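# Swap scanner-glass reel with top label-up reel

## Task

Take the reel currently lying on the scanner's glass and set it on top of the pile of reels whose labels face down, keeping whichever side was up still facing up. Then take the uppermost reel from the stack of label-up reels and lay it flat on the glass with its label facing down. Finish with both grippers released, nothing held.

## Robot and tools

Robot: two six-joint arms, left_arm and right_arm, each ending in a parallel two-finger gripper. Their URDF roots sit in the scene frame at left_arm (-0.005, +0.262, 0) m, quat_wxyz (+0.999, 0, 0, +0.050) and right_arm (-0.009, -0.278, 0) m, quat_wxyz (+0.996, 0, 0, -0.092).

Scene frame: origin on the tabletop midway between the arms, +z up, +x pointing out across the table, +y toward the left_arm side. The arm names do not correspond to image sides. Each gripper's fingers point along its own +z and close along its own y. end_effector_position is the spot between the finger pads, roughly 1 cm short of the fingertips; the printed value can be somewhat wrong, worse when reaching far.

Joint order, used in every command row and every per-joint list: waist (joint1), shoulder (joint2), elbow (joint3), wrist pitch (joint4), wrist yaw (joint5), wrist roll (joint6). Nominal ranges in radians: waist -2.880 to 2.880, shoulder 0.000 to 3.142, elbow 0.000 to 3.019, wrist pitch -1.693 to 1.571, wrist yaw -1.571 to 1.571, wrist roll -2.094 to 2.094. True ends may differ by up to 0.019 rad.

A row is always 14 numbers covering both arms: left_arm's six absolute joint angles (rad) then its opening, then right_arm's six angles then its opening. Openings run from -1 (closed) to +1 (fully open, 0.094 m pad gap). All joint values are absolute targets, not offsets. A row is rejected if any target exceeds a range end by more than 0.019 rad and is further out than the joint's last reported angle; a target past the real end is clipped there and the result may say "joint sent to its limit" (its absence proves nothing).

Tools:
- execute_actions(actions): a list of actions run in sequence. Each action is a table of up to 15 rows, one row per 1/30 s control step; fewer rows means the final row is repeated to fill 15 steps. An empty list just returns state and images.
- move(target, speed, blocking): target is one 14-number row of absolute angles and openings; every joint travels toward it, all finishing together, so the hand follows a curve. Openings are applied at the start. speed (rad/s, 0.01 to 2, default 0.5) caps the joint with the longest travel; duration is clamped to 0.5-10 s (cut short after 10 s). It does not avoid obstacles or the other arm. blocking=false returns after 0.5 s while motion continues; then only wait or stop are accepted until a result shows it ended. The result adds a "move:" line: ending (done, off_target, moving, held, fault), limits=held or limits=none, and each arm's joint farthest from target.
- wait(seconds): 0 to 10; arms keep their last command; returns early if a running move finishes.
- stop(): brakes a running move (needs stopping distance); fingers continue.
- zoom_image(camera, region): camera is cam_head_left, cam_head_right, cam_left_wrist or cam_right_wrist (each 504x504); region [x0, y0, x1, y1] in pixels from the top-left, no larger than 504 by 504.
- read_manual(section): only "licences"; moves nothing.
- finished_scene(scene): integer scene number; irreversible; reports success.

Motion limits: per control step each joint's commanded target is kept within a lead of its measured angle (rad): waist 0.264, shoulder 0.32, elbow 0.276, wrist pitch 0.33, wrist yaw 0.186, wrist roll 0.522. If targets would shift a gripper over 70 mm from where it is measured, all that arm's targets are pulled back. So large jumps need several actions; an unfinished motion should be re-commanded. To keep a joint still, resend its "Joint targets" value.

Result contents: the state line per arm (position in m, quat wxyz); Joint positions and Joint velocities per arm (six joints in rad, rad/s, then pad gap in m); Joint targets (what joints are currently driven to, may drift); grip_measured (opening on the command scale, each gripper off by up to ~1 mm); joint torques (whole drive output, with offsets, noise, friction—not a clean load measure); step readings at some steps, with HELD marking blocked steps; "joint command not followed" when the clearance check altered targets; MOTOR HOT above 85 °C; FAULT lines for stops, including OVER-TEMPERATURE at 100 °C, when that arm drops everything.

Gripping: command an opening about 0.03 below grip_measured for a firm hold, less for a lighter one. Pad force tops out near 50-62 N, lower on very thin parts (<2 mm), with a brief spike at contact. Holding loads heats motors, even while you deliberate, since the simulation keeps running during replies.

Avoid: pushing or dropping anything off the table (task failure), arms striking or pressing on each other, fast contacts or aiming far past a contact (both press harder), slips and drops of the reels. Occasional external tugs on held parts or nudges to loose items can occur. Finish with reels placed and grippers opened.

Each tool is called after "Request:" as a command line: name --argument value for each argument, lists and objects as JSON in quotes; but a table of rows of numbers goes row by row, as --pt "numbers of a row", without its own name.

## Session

Request:
execute_actions --actions '[]'

Scene clock: 0.00 s.
left_arm: end_effector_position=(+0.0213, +0.7341, +0.2523) grip_measured=+1.000 end_effector_quat_wxyz=(+0.685, -0.614, -0.194, +0.342) | right_arm: end_effector_position=(+0.5462, -0.6100, +0.1717) grip_measured=+1.000 end_effector_quat_wxyz=(-0.027, +0.709, +0.704, -0.016)
Joint names: [waist, shoulder, elbow, wrist pitch, wrist yaw, wrist roll]
Joint positions: left_arm=[ 1.082  1.583  0.614  1.379 -1.125 -1.041  0.094] | right_arm=[-0.349  2.13   2.134 -1.636  0.018  1.044  0.094]
Joint velocities: left_arm=[ 0.005 -0.005 -0.017  0.002  0.022 -0.066  0.   ] | right_arm=[-0.005 -0.005 -0.012  0.002 -0.037 -0.037  0.   ]
Joint torques (N m, as the arm reports them, + toward a larger angle): no reading
Motor temperatures (°C, as the motors report them): left_arm=[20 19 19 22 19 18] | right_arm=[20 20 22 20 20 21]
Joint targets: left_arm=[1.082 1.578 0.635 1.383 -1.125 -1.040] | right_arm=[-0.349 2.137 2.155 -1.636 0.018 1.044]

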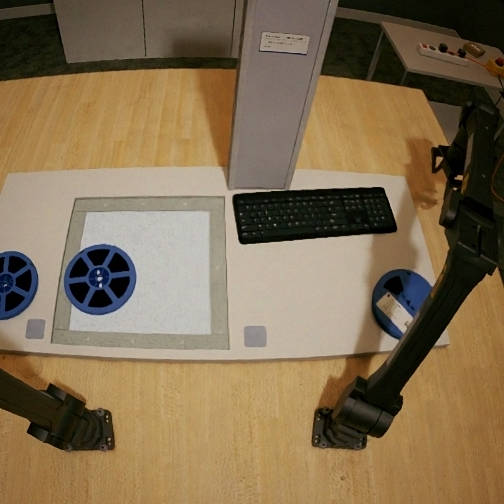

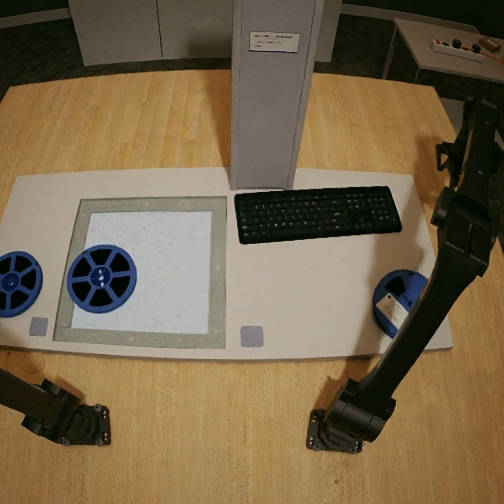

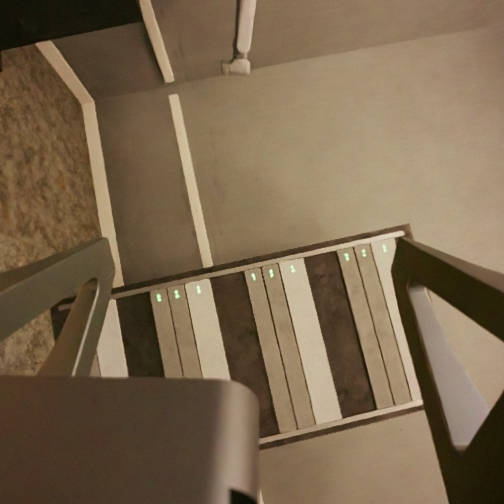

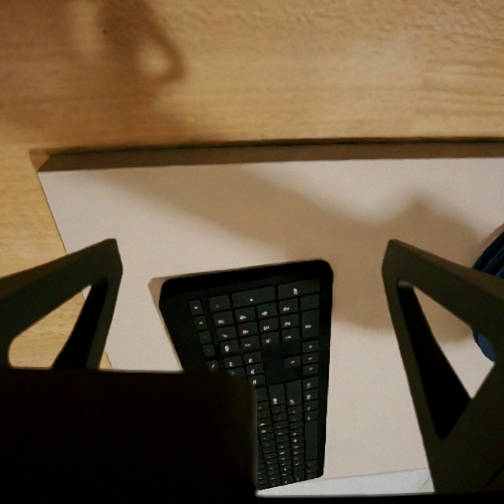

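Request:
zoom_image --camera "cam_head_right" --region '[0, 220, 160, 360]'

Request:
zoom_image --camera "cam_head_left" --region '[350, 250, 460, 360]'

Region (0, 220, 160, 360) of cam_head_right's 504x504 image, scaled by 3.150, with more detail than that image has; it fills the top 441 rows of this view, and the rest is white.

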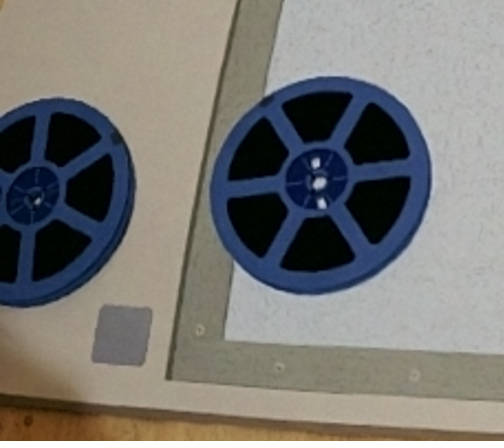

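Region (350, 250, 460, 360) of cam_head_left's 504x504 image, scaled by 4.582, with more detail than that image has.

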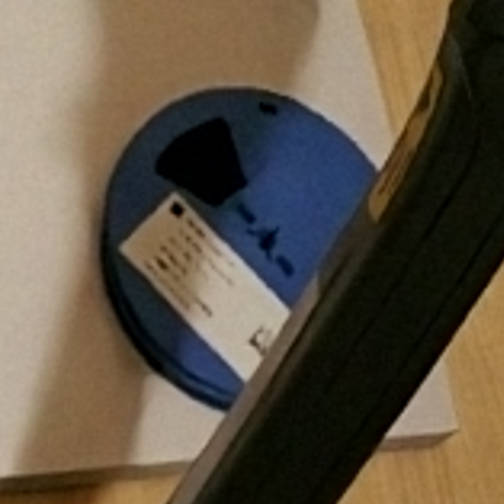

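Request:
move --target '[0.536,1.405,1.215,-1.32,0,0,0.68,-0.40,1.325,1.076,-1.30,0,0.55,1]' --speed 1.3

Scene clock: 3.73 s.
left_arm: end_effector_position=(+0.3161, +0.4996, +0.1674) grip_measured=+0.683 end_effector_quat_wxyz=(-0.005, -0.317, +0.948, -0.000) | right_arm: end_effector_position=(+0.3010, -0.4791, +0.1715) grip_measured=+1.000 end_effector_quat_wxyz=(+0.001, +0.536, +0.844, -0.001)
Joint names: [waist, shoulder, elbow, wrist pitch, wrist yaw, wrist roll]
Joint positions: left_arm=[ 0.536  1.424  1.154 -1.31  -0.003 -0.009  0.079] | right_arm=[-0.389  1.336  1.079 -1.311  0.002  0.558  0.094]
Joint velocities: left_arm=[ 0.005 -0.005  0.007 -0.007  0.007 -0.022  0.   ] | right_arm=[ 0.005 -0.005 -0.017  0.017 -0.066 -0.022  0.   ]
Joint torques (N m, as the arm reports them, + toward a larger angle): left_arm=[  2.18 -13.73  12.32   0.     0.06  -0.02] | right_arm=[  0.34 -10.62   7.51   1.06  -0.05  -0.16]
Motor temperatures (°C, as the motors report them): left_arm=[20 20 20 22 19 18] | right_arm=[20 20 23 20 20 21]
Joint targets: left_arm=[0.536 1.405 1.215 -1.320 -0.000 0.000] | right_arm=[-0.400 1.325 1.076 -1.300 -0.000 0.550]
move: off_target (left_arm); limits=none; left_arm: farthest joint: the elbow, 0.061 radians from its target (0.601 radians at the start); right_arm: farthest joint: the waist, 0.011 radians from its target (0.051 radians at the start)

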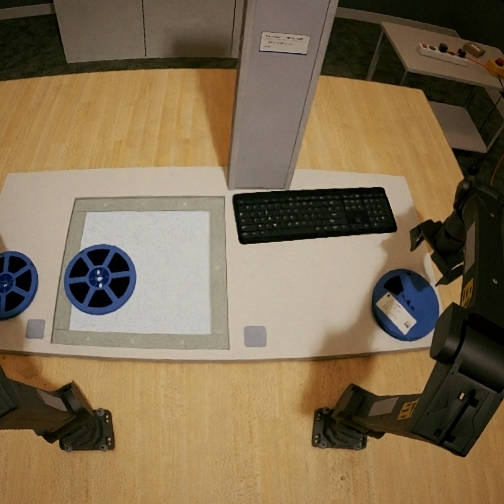

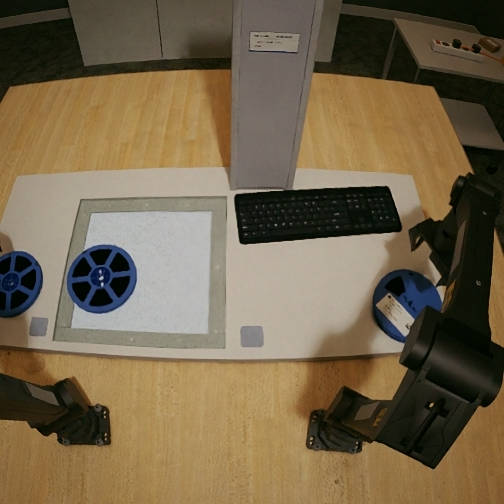

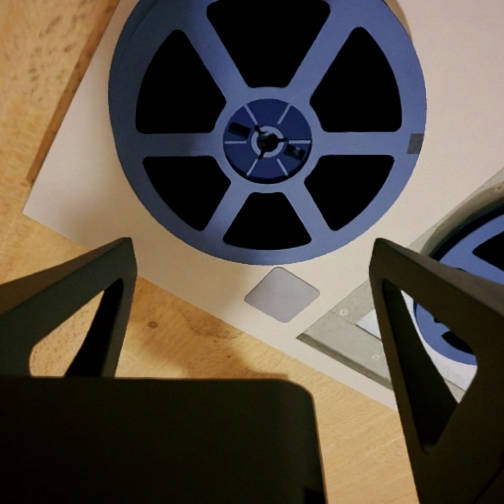

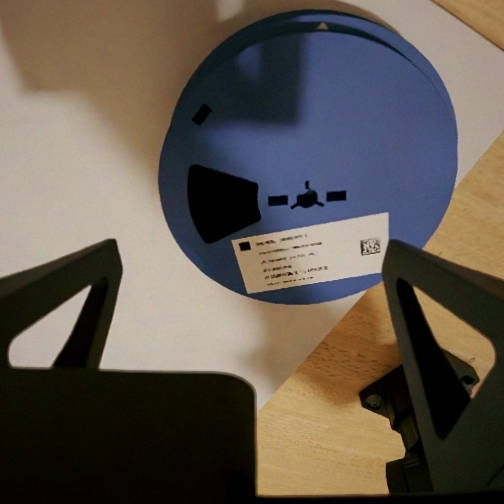

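Request:
move --target '[0.062,1.36,0.83,-1.008,0.085,0,0.68,-0.591,1.57,1.076,-1.086,0,0.45,0.3]' --speed 0.5

Scene clock: 5.93 s.
left_arm: end_effector_position=(+0.3350, +0.3007, +0.0689) grip_measured=+0.683 end_effector_quat_wxyz=(+0.001, -0.082, +0.996, -0.042) | right_arm: end_effector_position=(+0.2933, -0.5731, +0.0900) grip_measured=+0.302 end_effector_quat_wxyz=(-0.000, +0.577, +0.817, -0.001)
Joint names: [waist, shoulder, elbow, wrist pitch, wrist yaw, wrist roll]
Joint positions: left_arm=[ 0.056  1.384  0.83  -1.021  0.084 -0.008  0.079] | right_arm=[-0.587  1.553  1.079 -1.096  0.002  0.458  0.061]
Joint velocities: left_arm=[ 0.005  0.015 -0.017 -0.012  0.007  0.066 -0.001] | right_arm=[-0.005  0.005 -0.012  0.007  0.022  0.022 -0.   ]
Joint torques (N m, as the arm reports them, + toward a larger angle): left_arm=[  2.85 -12.62   7.23   0.8    0.07   0.  ] | right_arm=[  0.86 -11.31   6.85   1.03  -0.04  -0.16]
Motor temperatures (°C, as the motors report them): left_arm=[20 20 20 22 19 18] | right_arm=[20 20 24 20 20 21]
Joint targets: left_arm=[0.062 1.360 0.830 -1.008 0.085 -0.000] | right_arm=[-0.591 1.570 1.076 -1.086 -0.000 0.450]
move: off_target (left_arm); limits=none; left_arm: farthest joint: the shoulder, 0.024 radians from its target (0.064 radians at the start); right_arm: farthest joint: the shoulder, 0.017 radians from its target (0.234 radians at the start)

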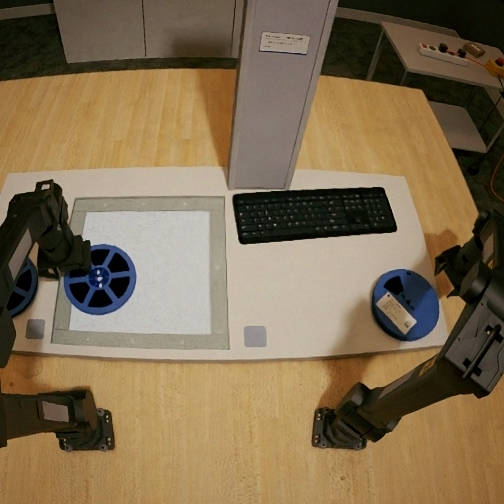

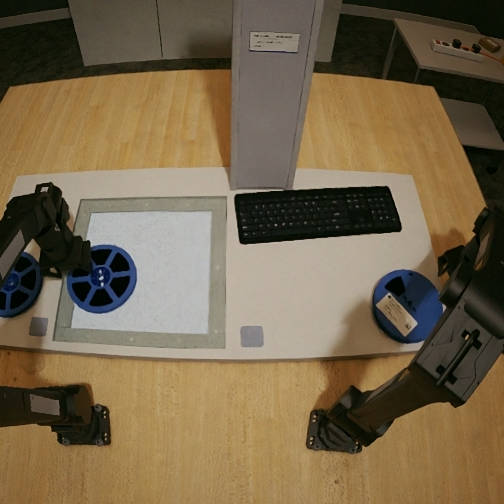

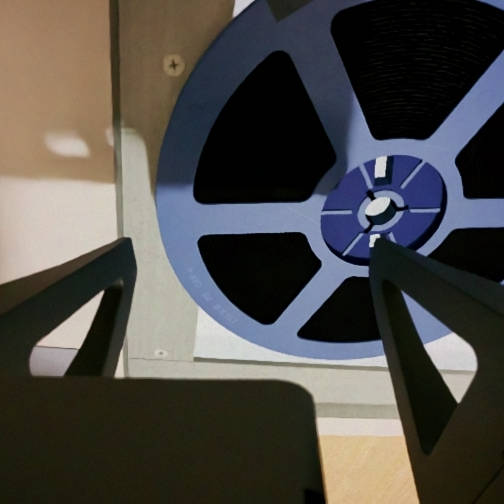

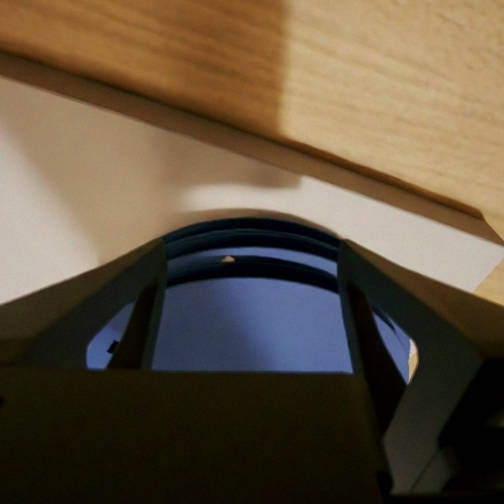

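Request:
move --target '[0.074,1.45,0.768,-0.90,0.085,0,0.68,-0.591,1.597,1.053,-1.036,0,0.45,0.3]' --speed 0.1

Scene clock: 7.73 s.
left_arm: end_effector_position=(+0.3315, +0.3035, +0.0364) grip_measured=+0.683 end_effector_quat_wxyz=(+0.002, -0.087, +0.995, -0.043) | right_arm: end_effector_position=(+0.2945, -0.5743, +0.0752) grip_measured=+0.302 end_effector_quat_wxyz=(+0.004, +0.577, +0.817, -0.002)
Joint names: [waist, shoulder, elbow, wrist pitch, wrist yaw, wrist roll]
Joint positions: left_arm=[ 0.067  1.432  0.775 -0.916  0.086 -0.007  0.079] | right_arm=[-0.587  1.571  1.056 -1.047  0.002  0.458  0.061]
Joint velocities: left_arm=[-0.005 -0.005 -0.012 -0.002 -0.022  0.007  0.001] | right_arm=[-0.005  0.005  0.007  0.007 -0.007  0.037 -0.   ]
Joint torques (N m, as the arm reports them, + toward a larger angle): left_arm=[ 2.87 -8.96  6.24  0.93 -0.03 -0.01] | right_arm=[  0.84 -11.02   6.66   1.    -0.04  -0.16]
Motor temperatures (°C, as the motors report them): left_arm=[20 20 21 22 19 18] | right_arm=[20 20 24 20 20 21]
Joint targets: left_arm=[0.074 1.450 0.768 -0.900 0.085 -0.000] | right_arm=[-0.591 1.597 1.053 -1.036 -0.000 0.450]
move: off_target (right_arm); limits=none; left_arm: farthest joint: the shoulder, 0.018 radians from its target (0.066 radians at the start); right_arm: farthest joint: the shoulder, 0.026 radians from its target (0.044 radians at the start)

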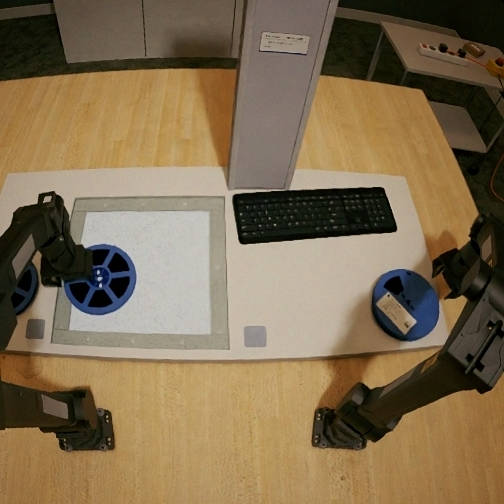

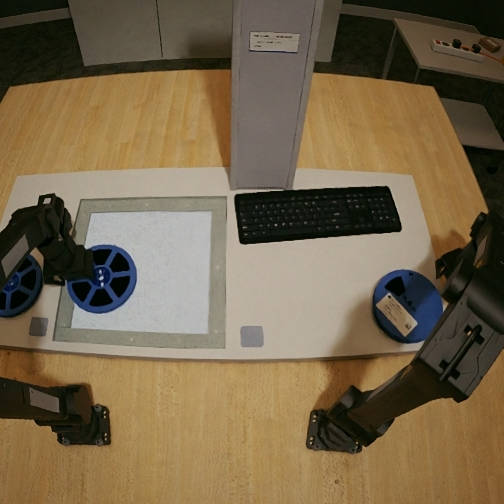

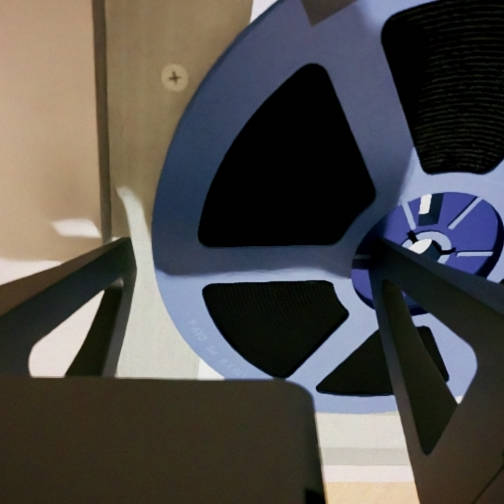

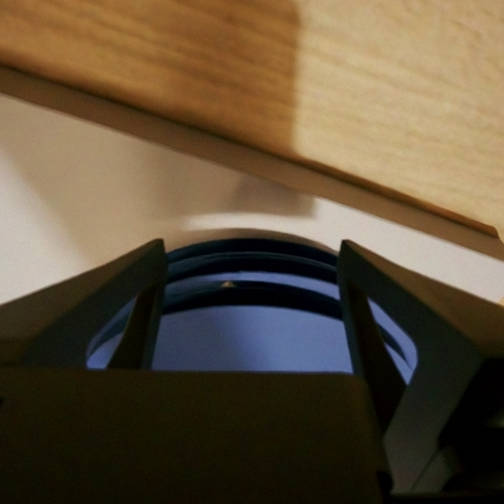

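Request:
execute_actions --actions '[[[0.074,1.45,0.768,-0.90,0.085,0,0.6,-0.587,1.57,1.053,-1.036,0,0.45,0.3],[0.074,1.45,0.768,-0.90,0.085,0,0.55,-0.587,1.57,1.053,-1.036,0,0.45,0.3],[0.074,1.45,0.768,-0.90,0.085,0,0.5,-0.587,1.57,1.053,-1.036,0,0.45,0.3],[0.074,1.45,0.768,-0.90,0.085,0,0.46,-0.587,1.57,1.053,-1.036,0,0.45,0.3],[0.074,1.45,0.768,-0.90,0.085,0,0.42,-0.587,1.57,1.053,-1.036,0,0.45,0.3],[0.074,1.45,0.768,-0.90,0.085,0,0.39,-0.587,1.57,1.053,-1.036,0,0.45,0.3],[0.074,1.45,0.768,-0.90,0.085,0,0.36,-0.587,1.57,1.053,-1.036,0,0.45,0.3],[0.074,1.45,0.768,-0.90,0.085,0,0.34,-0.587,1.57,1.053,-1.036,0,0.45,0.3],[0.074,1.45,0.768,-0.90,0.085,0,0.32,-0.587,1.57,1.053,-1.036,0,0.45,0.3]]]'

Scene clock: 8.80 s.
left_arm: end_effector_position=(+0.3323, +0.3027, +0.0365) grip_measured=+0.337 end_effector_quat_wxyz=(+0.004, -0.086, +0.995, -0.046) | right_arm: end_effector_position=(+0.2945, -0.5743, +0.0752) grip_measured=+0.302 end_effector_quat_wxyz=(+0.004, +0.577, +0.817, -0.002)
Joint names: [waist, shoulder, elbow, wrist pitch, wrist yaw, wrist roll]
Joint positions: left_arm=[ 0.067  1.432  0.775 -0.913  0.091 -0.005  0.063] | right_arm=[-0.587  1.571  1.056 -1.047  0.002  0.458  0.061]
Joint velocities: left_arm=[-0.005 -0.005  0.007 -0.012 -0.007  0.066  0.   ] | right_arm=[-0.005  0.005  0.017  0.002 -0.007  0.007  0.001]
Joint torques (N m, as the arm reports them, + toward a larger angle): left_arm=[ 2.86 -8.9   6.26  0.82 -0.3  -0.03] | right_arm=[  1.11 -13.01   6.68   1.08  -0.04  -0.17]
Motor temperatures (°C, as the motors report them): left_arm=[20 20 21 22 19 18] | right_arm=[20 20 24 20 20 21]
Joint targets: left_arm=[0.074 1.450 0.768 -0.900 0.085 -0.000] | right_arm=[-0.587 1.570 1.053 -1.036 0.000 0.450]
Step readings (joint positions):
0: left_arm=[0.067 1.432 0.775 -0.916 0.086 -0.007] | right_arm=[-0.587 1.571 1.056 -1.047 0.002 0.458]
1: left_arm=[0.067 1.432 0.775 -0.916 0.087 -0.007] | right_arm=[-0.587 1.571 1.056 -1.047 0.002 0.458]
2: left_arm=[0.067 1.432 0.775 -0.915 0.088 -0.007] | right_arm=[-0.587 1.571 1.056 -1.047 0.002 0.458]
4: left_arm=[0.067 1.432 0.775 -0.914 0.089 -0.007] | right_arm=[-0.587 1.571 1.056 -1.047 0.002 0.458]
8: left_arm=[0.067 1.432 0.775 -0.913 0.091 -0.006] | right_arm=[-0.587 1.571 1.056 -1.047 0.002 0.458]
15: Joint positions above

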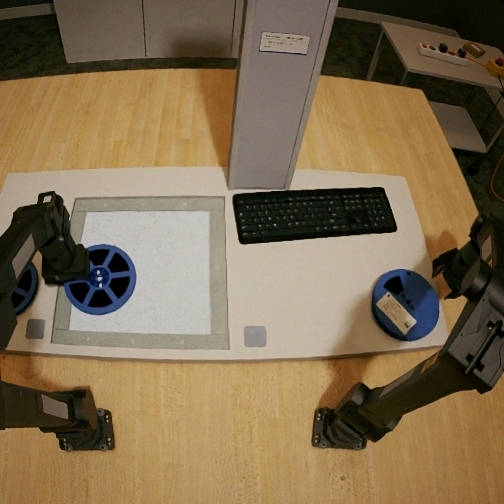

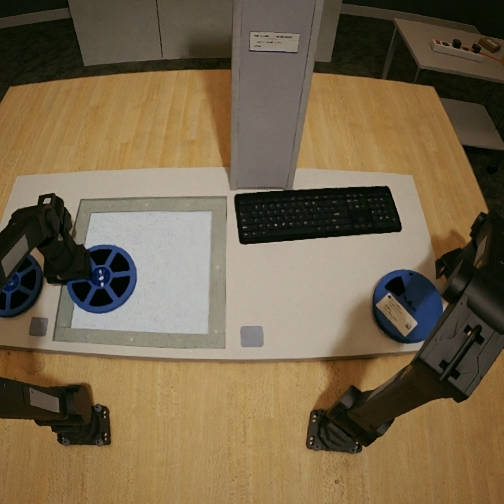

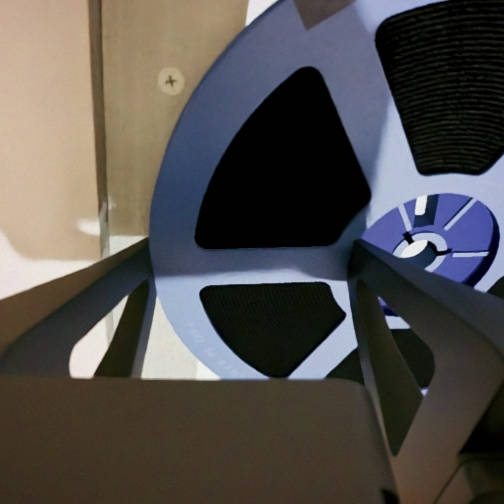

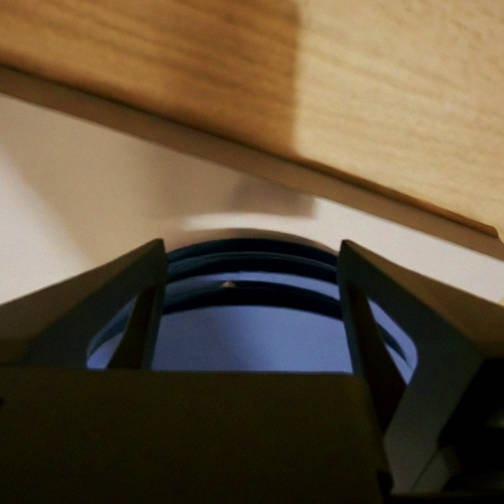

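Request:
execute_actions --actions '[[[0.07,1.43,0.82,-0.92,0.087,0,0.315,-0.587,1.57,1.053,-1.036,0,0.45,0.3],[0.07,1.43,0.83,-0.922,0.087,0,0.315,-0.587,1.57,1.053,-1.036,0,0.45,0.3],[0.07,1.43,0.84,-0.93,0.087,0,0.315,-0.587,1.57,1.053,-1.036,0,0.45,0.3],[0.07,1.43,0.85,-0.94,0.087,0,0.315,-0.587,1.57,1.053,-1.036,0,0.45,0.3],[0.07,1.43,0.86,-0.95,0.087,0,0.315,-0.587,1.57,1.053,-1.036,0,0.45,0.3],[0.07,1.43,0.87,-0.96,0.087,0,0.315,-0.587,1.57,1.053,-1.036,0,0.45,0.3],[0.07,1.43,0.88,-0.965,0.087,0,0.315,-0.587,1.57,1.053,-1.036,0,0.45,0.3]]]'

Request:
move --target '[0.15,1.43,1.045,-1.13,0.087,0,0.315,-0.506,1.428,0.901,-1.03,0,0.53,0.3]' --speed 0.15

Scene clock: 9.87 s.
left_arm: end_effector_position=(+0.3461, +0.3056, +0.0522) grip_measured=+0.332 end_effector_quat_wxyz=(+0.009, -0.085, +0.995, -0.044) | right_arm: end_effector_position=(+0.2945, -0.5743, +0.0752) grip_measured=+0.302 end_effector_quat_wxyz=(+0.004, +0.577, +0.817, -0.002)
Joint names: [waist, shoulder, elbow, wrist pitch, wrist yaw, wrist roll]
Joint positions: left_arm=[ 0.067  1.432  0.827 -0.954  0.088 -0.004  0.063] | right_arm=[-0.587  1.571  1.056 -1.047  0.002  0.457  0.061]
Joint velocities: left_arm=[ 0.005 -0.005 -0.002 -0.022 -0.066 -0.037 -0.   ] | right_arm=[ 0.005 -0.005  0.002 -0.017  0.022  0.037 -0.   ]
Joint torques (N m, as the arm reports them, + toward a larger angle): left_arm=[  2.52 -10.95  10.79   0.08  -0.05  -0.04] | right_arm=[  1.08 -13.02   6.67   1.07  -0.04  -0.17]
Motor temperatures (°C, as the motors report them): left_arm=[20 20 21 22 19 18] | right_arm=[20 21 24 20 20 21]
Joint targets: left_arm=[0.070 1.430 0.880 -0.965 0.087 0.000] | right_arm=[-0.587 1.570 1.053 -1.036 -0.000 0.450]
Step readings (joint positions):
0: left_arm=[0.067 1.432 0.775 -0.913 0.091 -0.005] | right_arm=[-0.587 1.571 1.056 -1.047 0.002 0.458]
1: left_arm=[0.067 1.432 0.775 -0.913 0.092 -0.004] | right_arm=[-0.587 1.571 1.056 -1.047 0.002 0.458]
2: left_arm=[0.067 1.432 0.776 -0.913 0.092 -0.004] | right_arm=[-0.587 1.571 1.056 -1.047 0.002 0.458]
4: left_arm=[0.067 1.432 0.780 -0.920 0.091 -0.004] | right_arm=[-0.587 1.571 1.056 -1.047 0.002 0.457]
8: left_arm=[0.067 1.432 0.803 -0.949 0.088 -0.004] | right_arm=[-0.587 1.571 1.056 -1.047 0.002 0.457]
15: Joint positions above

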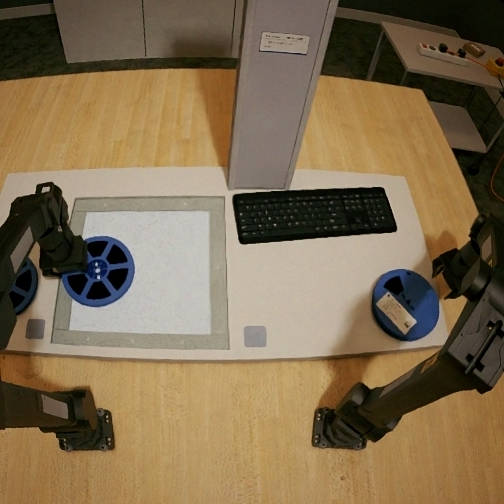

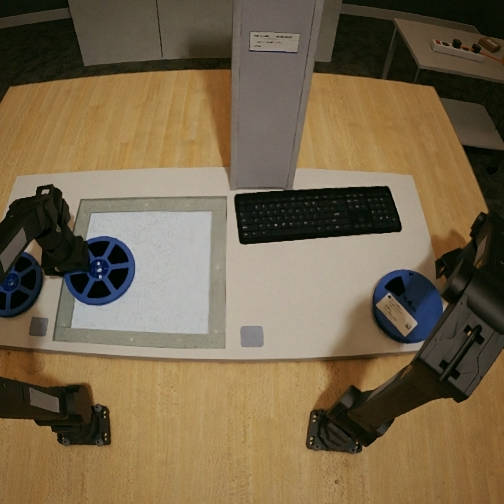

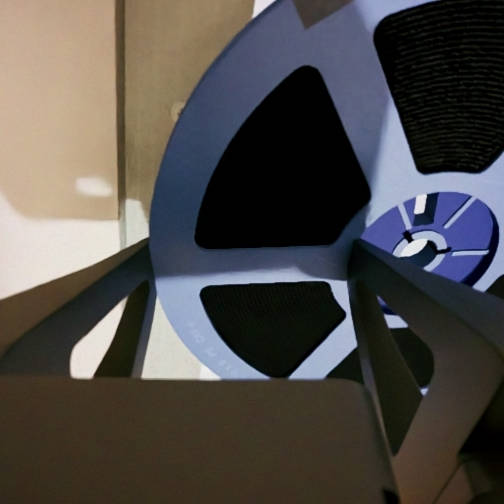

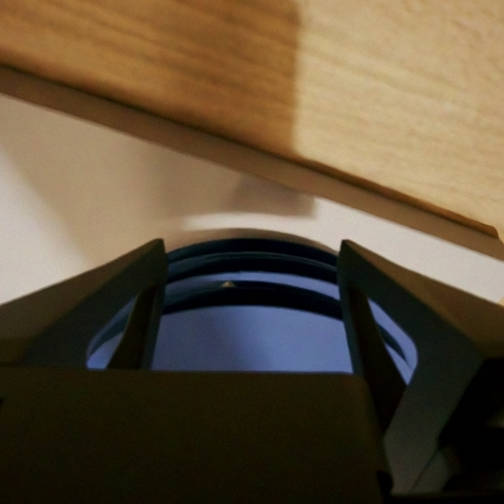

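Scene clock: 11.70 s.
left_arm: end_effector_position=(+0.3684, +0.3392, +0.1037) grip_measured=+0.332 end_effector_quat_wxyz=(+0.006, -0.124, +0.991, -0.044) | right_arm: end_effector_position=(+0.2713, -0.5154, +0.0732) grip_measured=+0.302 end_effector_quat_wxyz=(-0.003, +0.574, +0.819, -0.001)
Joint names: [waist, shoulder, elbow, wrist pitch, wrist yaw, wrist roll]
Joint positions: left_arm=[ 0.144  1.432  0.983 -1.12   0.088 -0.004  0.063] | right_arm=[-0.516  1.443  0.905 -1.039  0.002  0.521  0.061]
Joint velocities: left_arm=[-0.015 -0.005  0.002  0.002 -0.037  0.007 -0.001] | right_arm=[-0.005  0.005 -0.012 -0.002 -0.081 -0.022  0.   ]
Joint torques (N m, as the arm reports them, + toward a larger angle): left_arm=[  2.71 -12.17  12.03   0.04  -0.04  -0.04] | right_arm=[  1.78 -11.72   6.47   0.94  -0.04   0.  ]
Motor temperatures (°C, as the motors report them): left_arm=[20 20 21 22 19 18] | right_arm=[20 21 24 20 20 21]
Joint targets: left_arm=[0.150 1.430 1.045 -1.130 0.087 0.000] | right_arm=[-0.506 1.428 0.901 -1.030 0.000 0.530]
move: off_target (left_arm); limits=none; left_arm: farthest joint: the elbow, 0.062 radians from its target (0.218 radians at the start); right_arm: farthest joint: the shoulder, 0.015 radians from its target (0.143 radians at the start)

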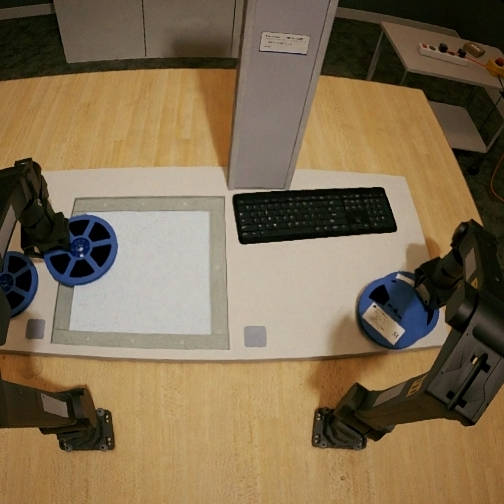

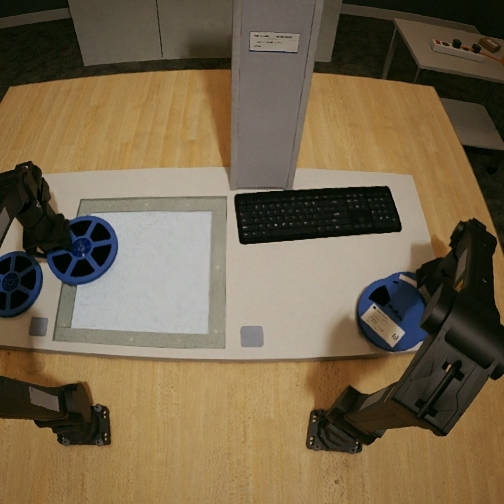

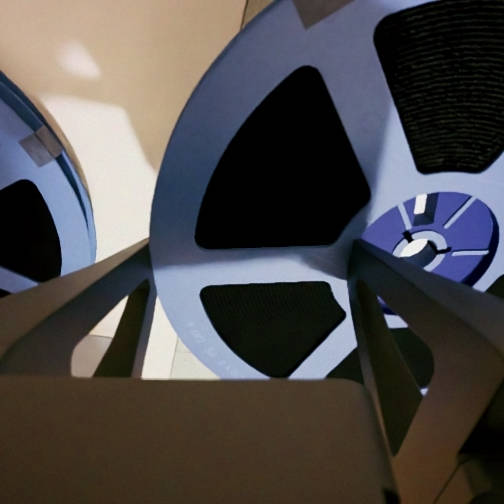

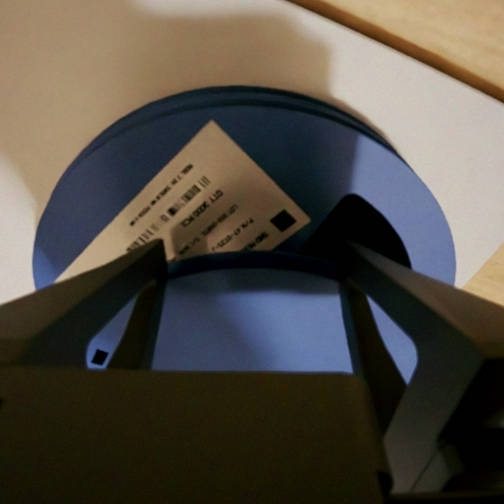

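Request:
move --target '[0.703,1.495,0.952,-1.021,0.087,0,0.315,-0.506,1.428,0.901,-1.03,0,0.53,0.3]' --speed 0.4

Request:
zoom_image --camera "cam_head_right" --region '[0, 225, 100, 325]'

Scene clock: 13.77 s.
left_arm: end_effector_position=(+0.2735, +0.5320, +0.0747) grip_measured=+0.332 end_effector_quat_wxyz=(+0.019, -0.395, +0.918, -0.039) | right_arm: end_effector_position=(+0.2713, -0.5154, +0.0732) grip_measured=+0.302 end_effector_quat_wxyz=(-0.003, +0.574, +0.819, -0.001)
Joint names: [waist, shoulder, elbow, wrist pitch, wrist yaw, wrist roll]
Joint positions: left_arm=[ 0.709  1.485  0.953 -1.033  0.086 -0.004  0.063] | right_arm=[-0.516  1.443  0.905 -1.039  0.002  0.522  0.061]
Joint velocities: left_arm=[-0.005  0.005 -0.007 -0.007 -0.037  0.022  0.   ] | right_arm=[ 0.005 -0.015  0.002 -0.012  0.007  0.051 -0.001]
Joint torques (N m, as the arm reports them, + toward a larger angle): left_arm=[  1.74 -11.27   7.22   0.8    0.03  -0.04] | right_arm=[  1.76 -11.71   6.45   0.93  -0.04   0.01]
Motor temperatures (°C, as the motors report them): left_arm=[20 20 21 22 19 18] | right_arm=[20 21 24 20 20 21]
Joint targets: left_arm=[0.703 1.495 0.952 -1.021 0.087 -0.000] | right_arm=[-0.506 1.428 0.901 -1.030 0.000 0.530]
move: done; limits=none; left_arm: farthest joint: the wrist pitch, 0.012 radians from its target (0.099 radians at the start); right_arm: farthest joint: the shoulder, 0.015 radians from its target (0.015 radians at the start)

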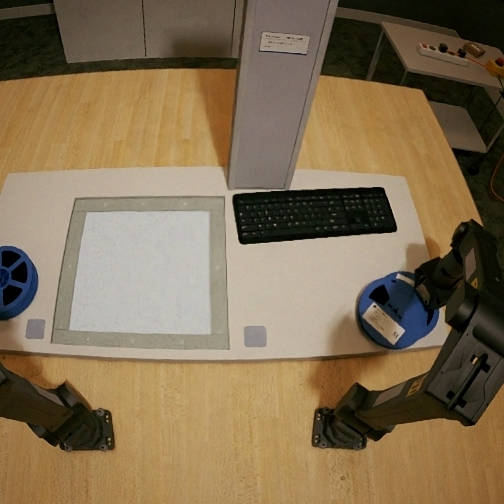

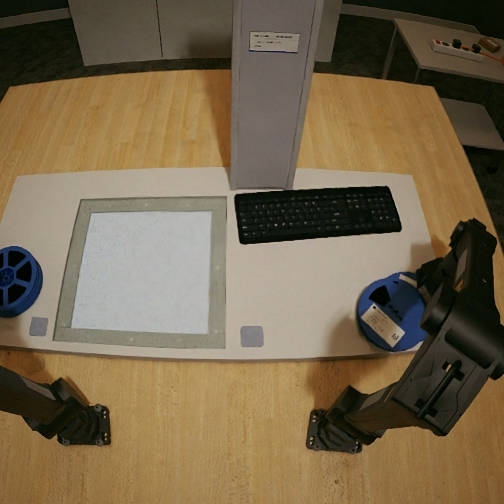

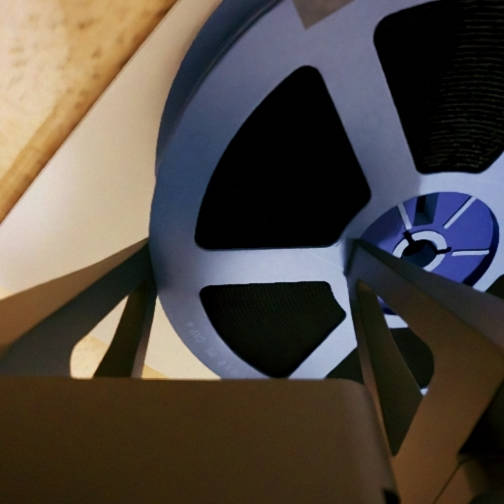

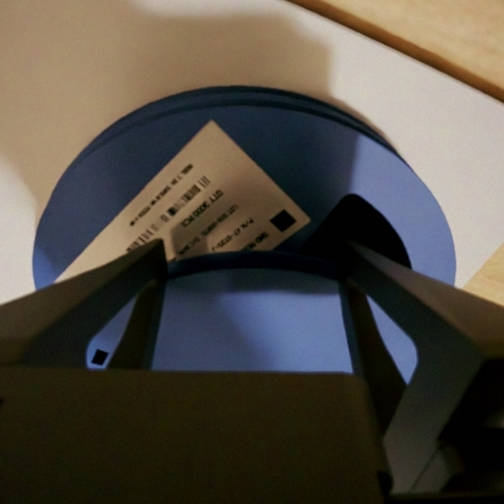

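Region (0, 225, 100, 325) of cam_head_right's 504x504 image, scaled by 5.040, with more detail than that image has.

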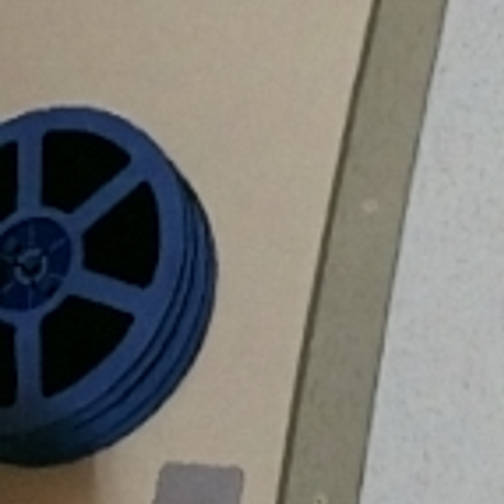

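Request:
move --target '[0.705,1.52,0.927,-0.975,0.087,0,0.315,-0.506,1.428,0.901,-1.03,0,0.53,0.3]' --speed 0.07

Scene clock: 15.07 s.
left_arm: end_effector_position=(+0.2734, +0.5315, +0.0608) grip_measured=+0.332 end_effector_quat_wxyz=(+0.020, -0.394, +0.918, -0.039) | right_arm: end_effector_position=(+0.2713, -0.5154, +0.0732) grip_measured=+0.302 end_effector_quat_wxyz=(-0.003, +0.574, +0.819, -0.001)
Joint names: [waist, shoulder, elbow, wrist pitch, wrist yaw, wrist roll]
Joint positions: left_arm=[ 0.709  1.504  0.932 -0.992  0.088 -0.001  0.063] | right_arm=[-0.516  1.443  0.905 -1.039  0.002  0.522  0.061]
Joint velocities: left_arm=[-0.015 -0.015 -0.007  0.002 -0.051  0.081 -0.001] | right_arm=[-0.005 -0.005  0.002 -0.017  0.037 -0.095  0.001]
Joint torques (N m, as the arm reports them, + toward a larger angle): left_arm=[  1.95 -10.74   6.77   0.97  -0.04  -0.06] | right_arm=[  1.78 -11.67   6.45   0.95  -0.04   0.01]
Motor temperatures (°C, as the motors report them): left_arm=[20 20 21 22 19 18] | right_arm=[20 21 24 20 20 21]
Joint targets: left_arm=[0.705 1.520 0.927 -0.975 0.087 -0.000] | right_arm=[-0.506 1.428 0.901 -1.030 -0.000 0.530]
move: done; limits=none; left_arm: farthest joint: the wrist pitch, 0.017 radians from its target (0.058 radians at the start); right_arm: farthest joint: the shoulder, 0.015 radians from its target (0.015 radians at the start)

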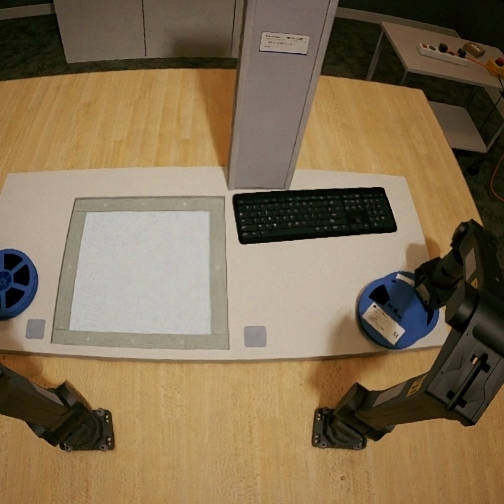

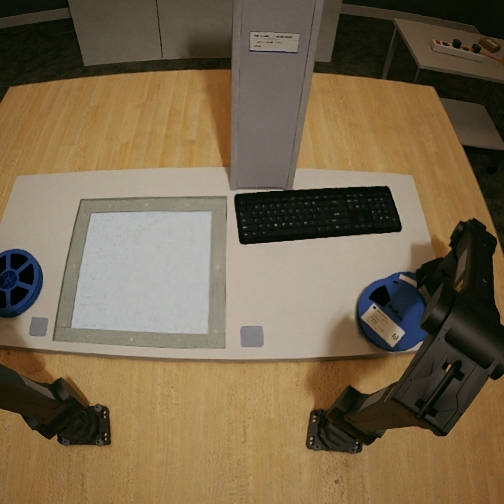

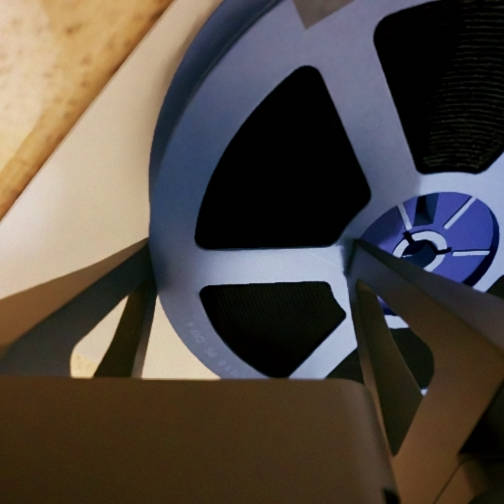

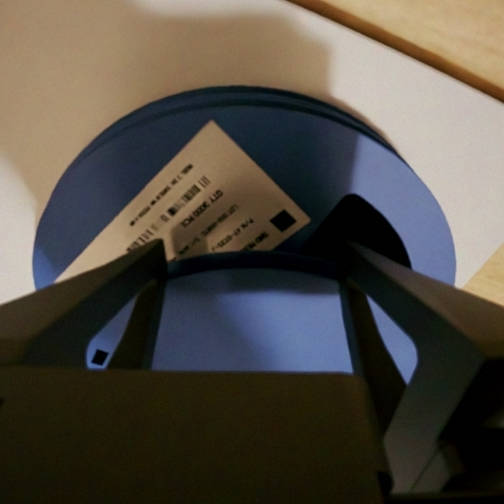

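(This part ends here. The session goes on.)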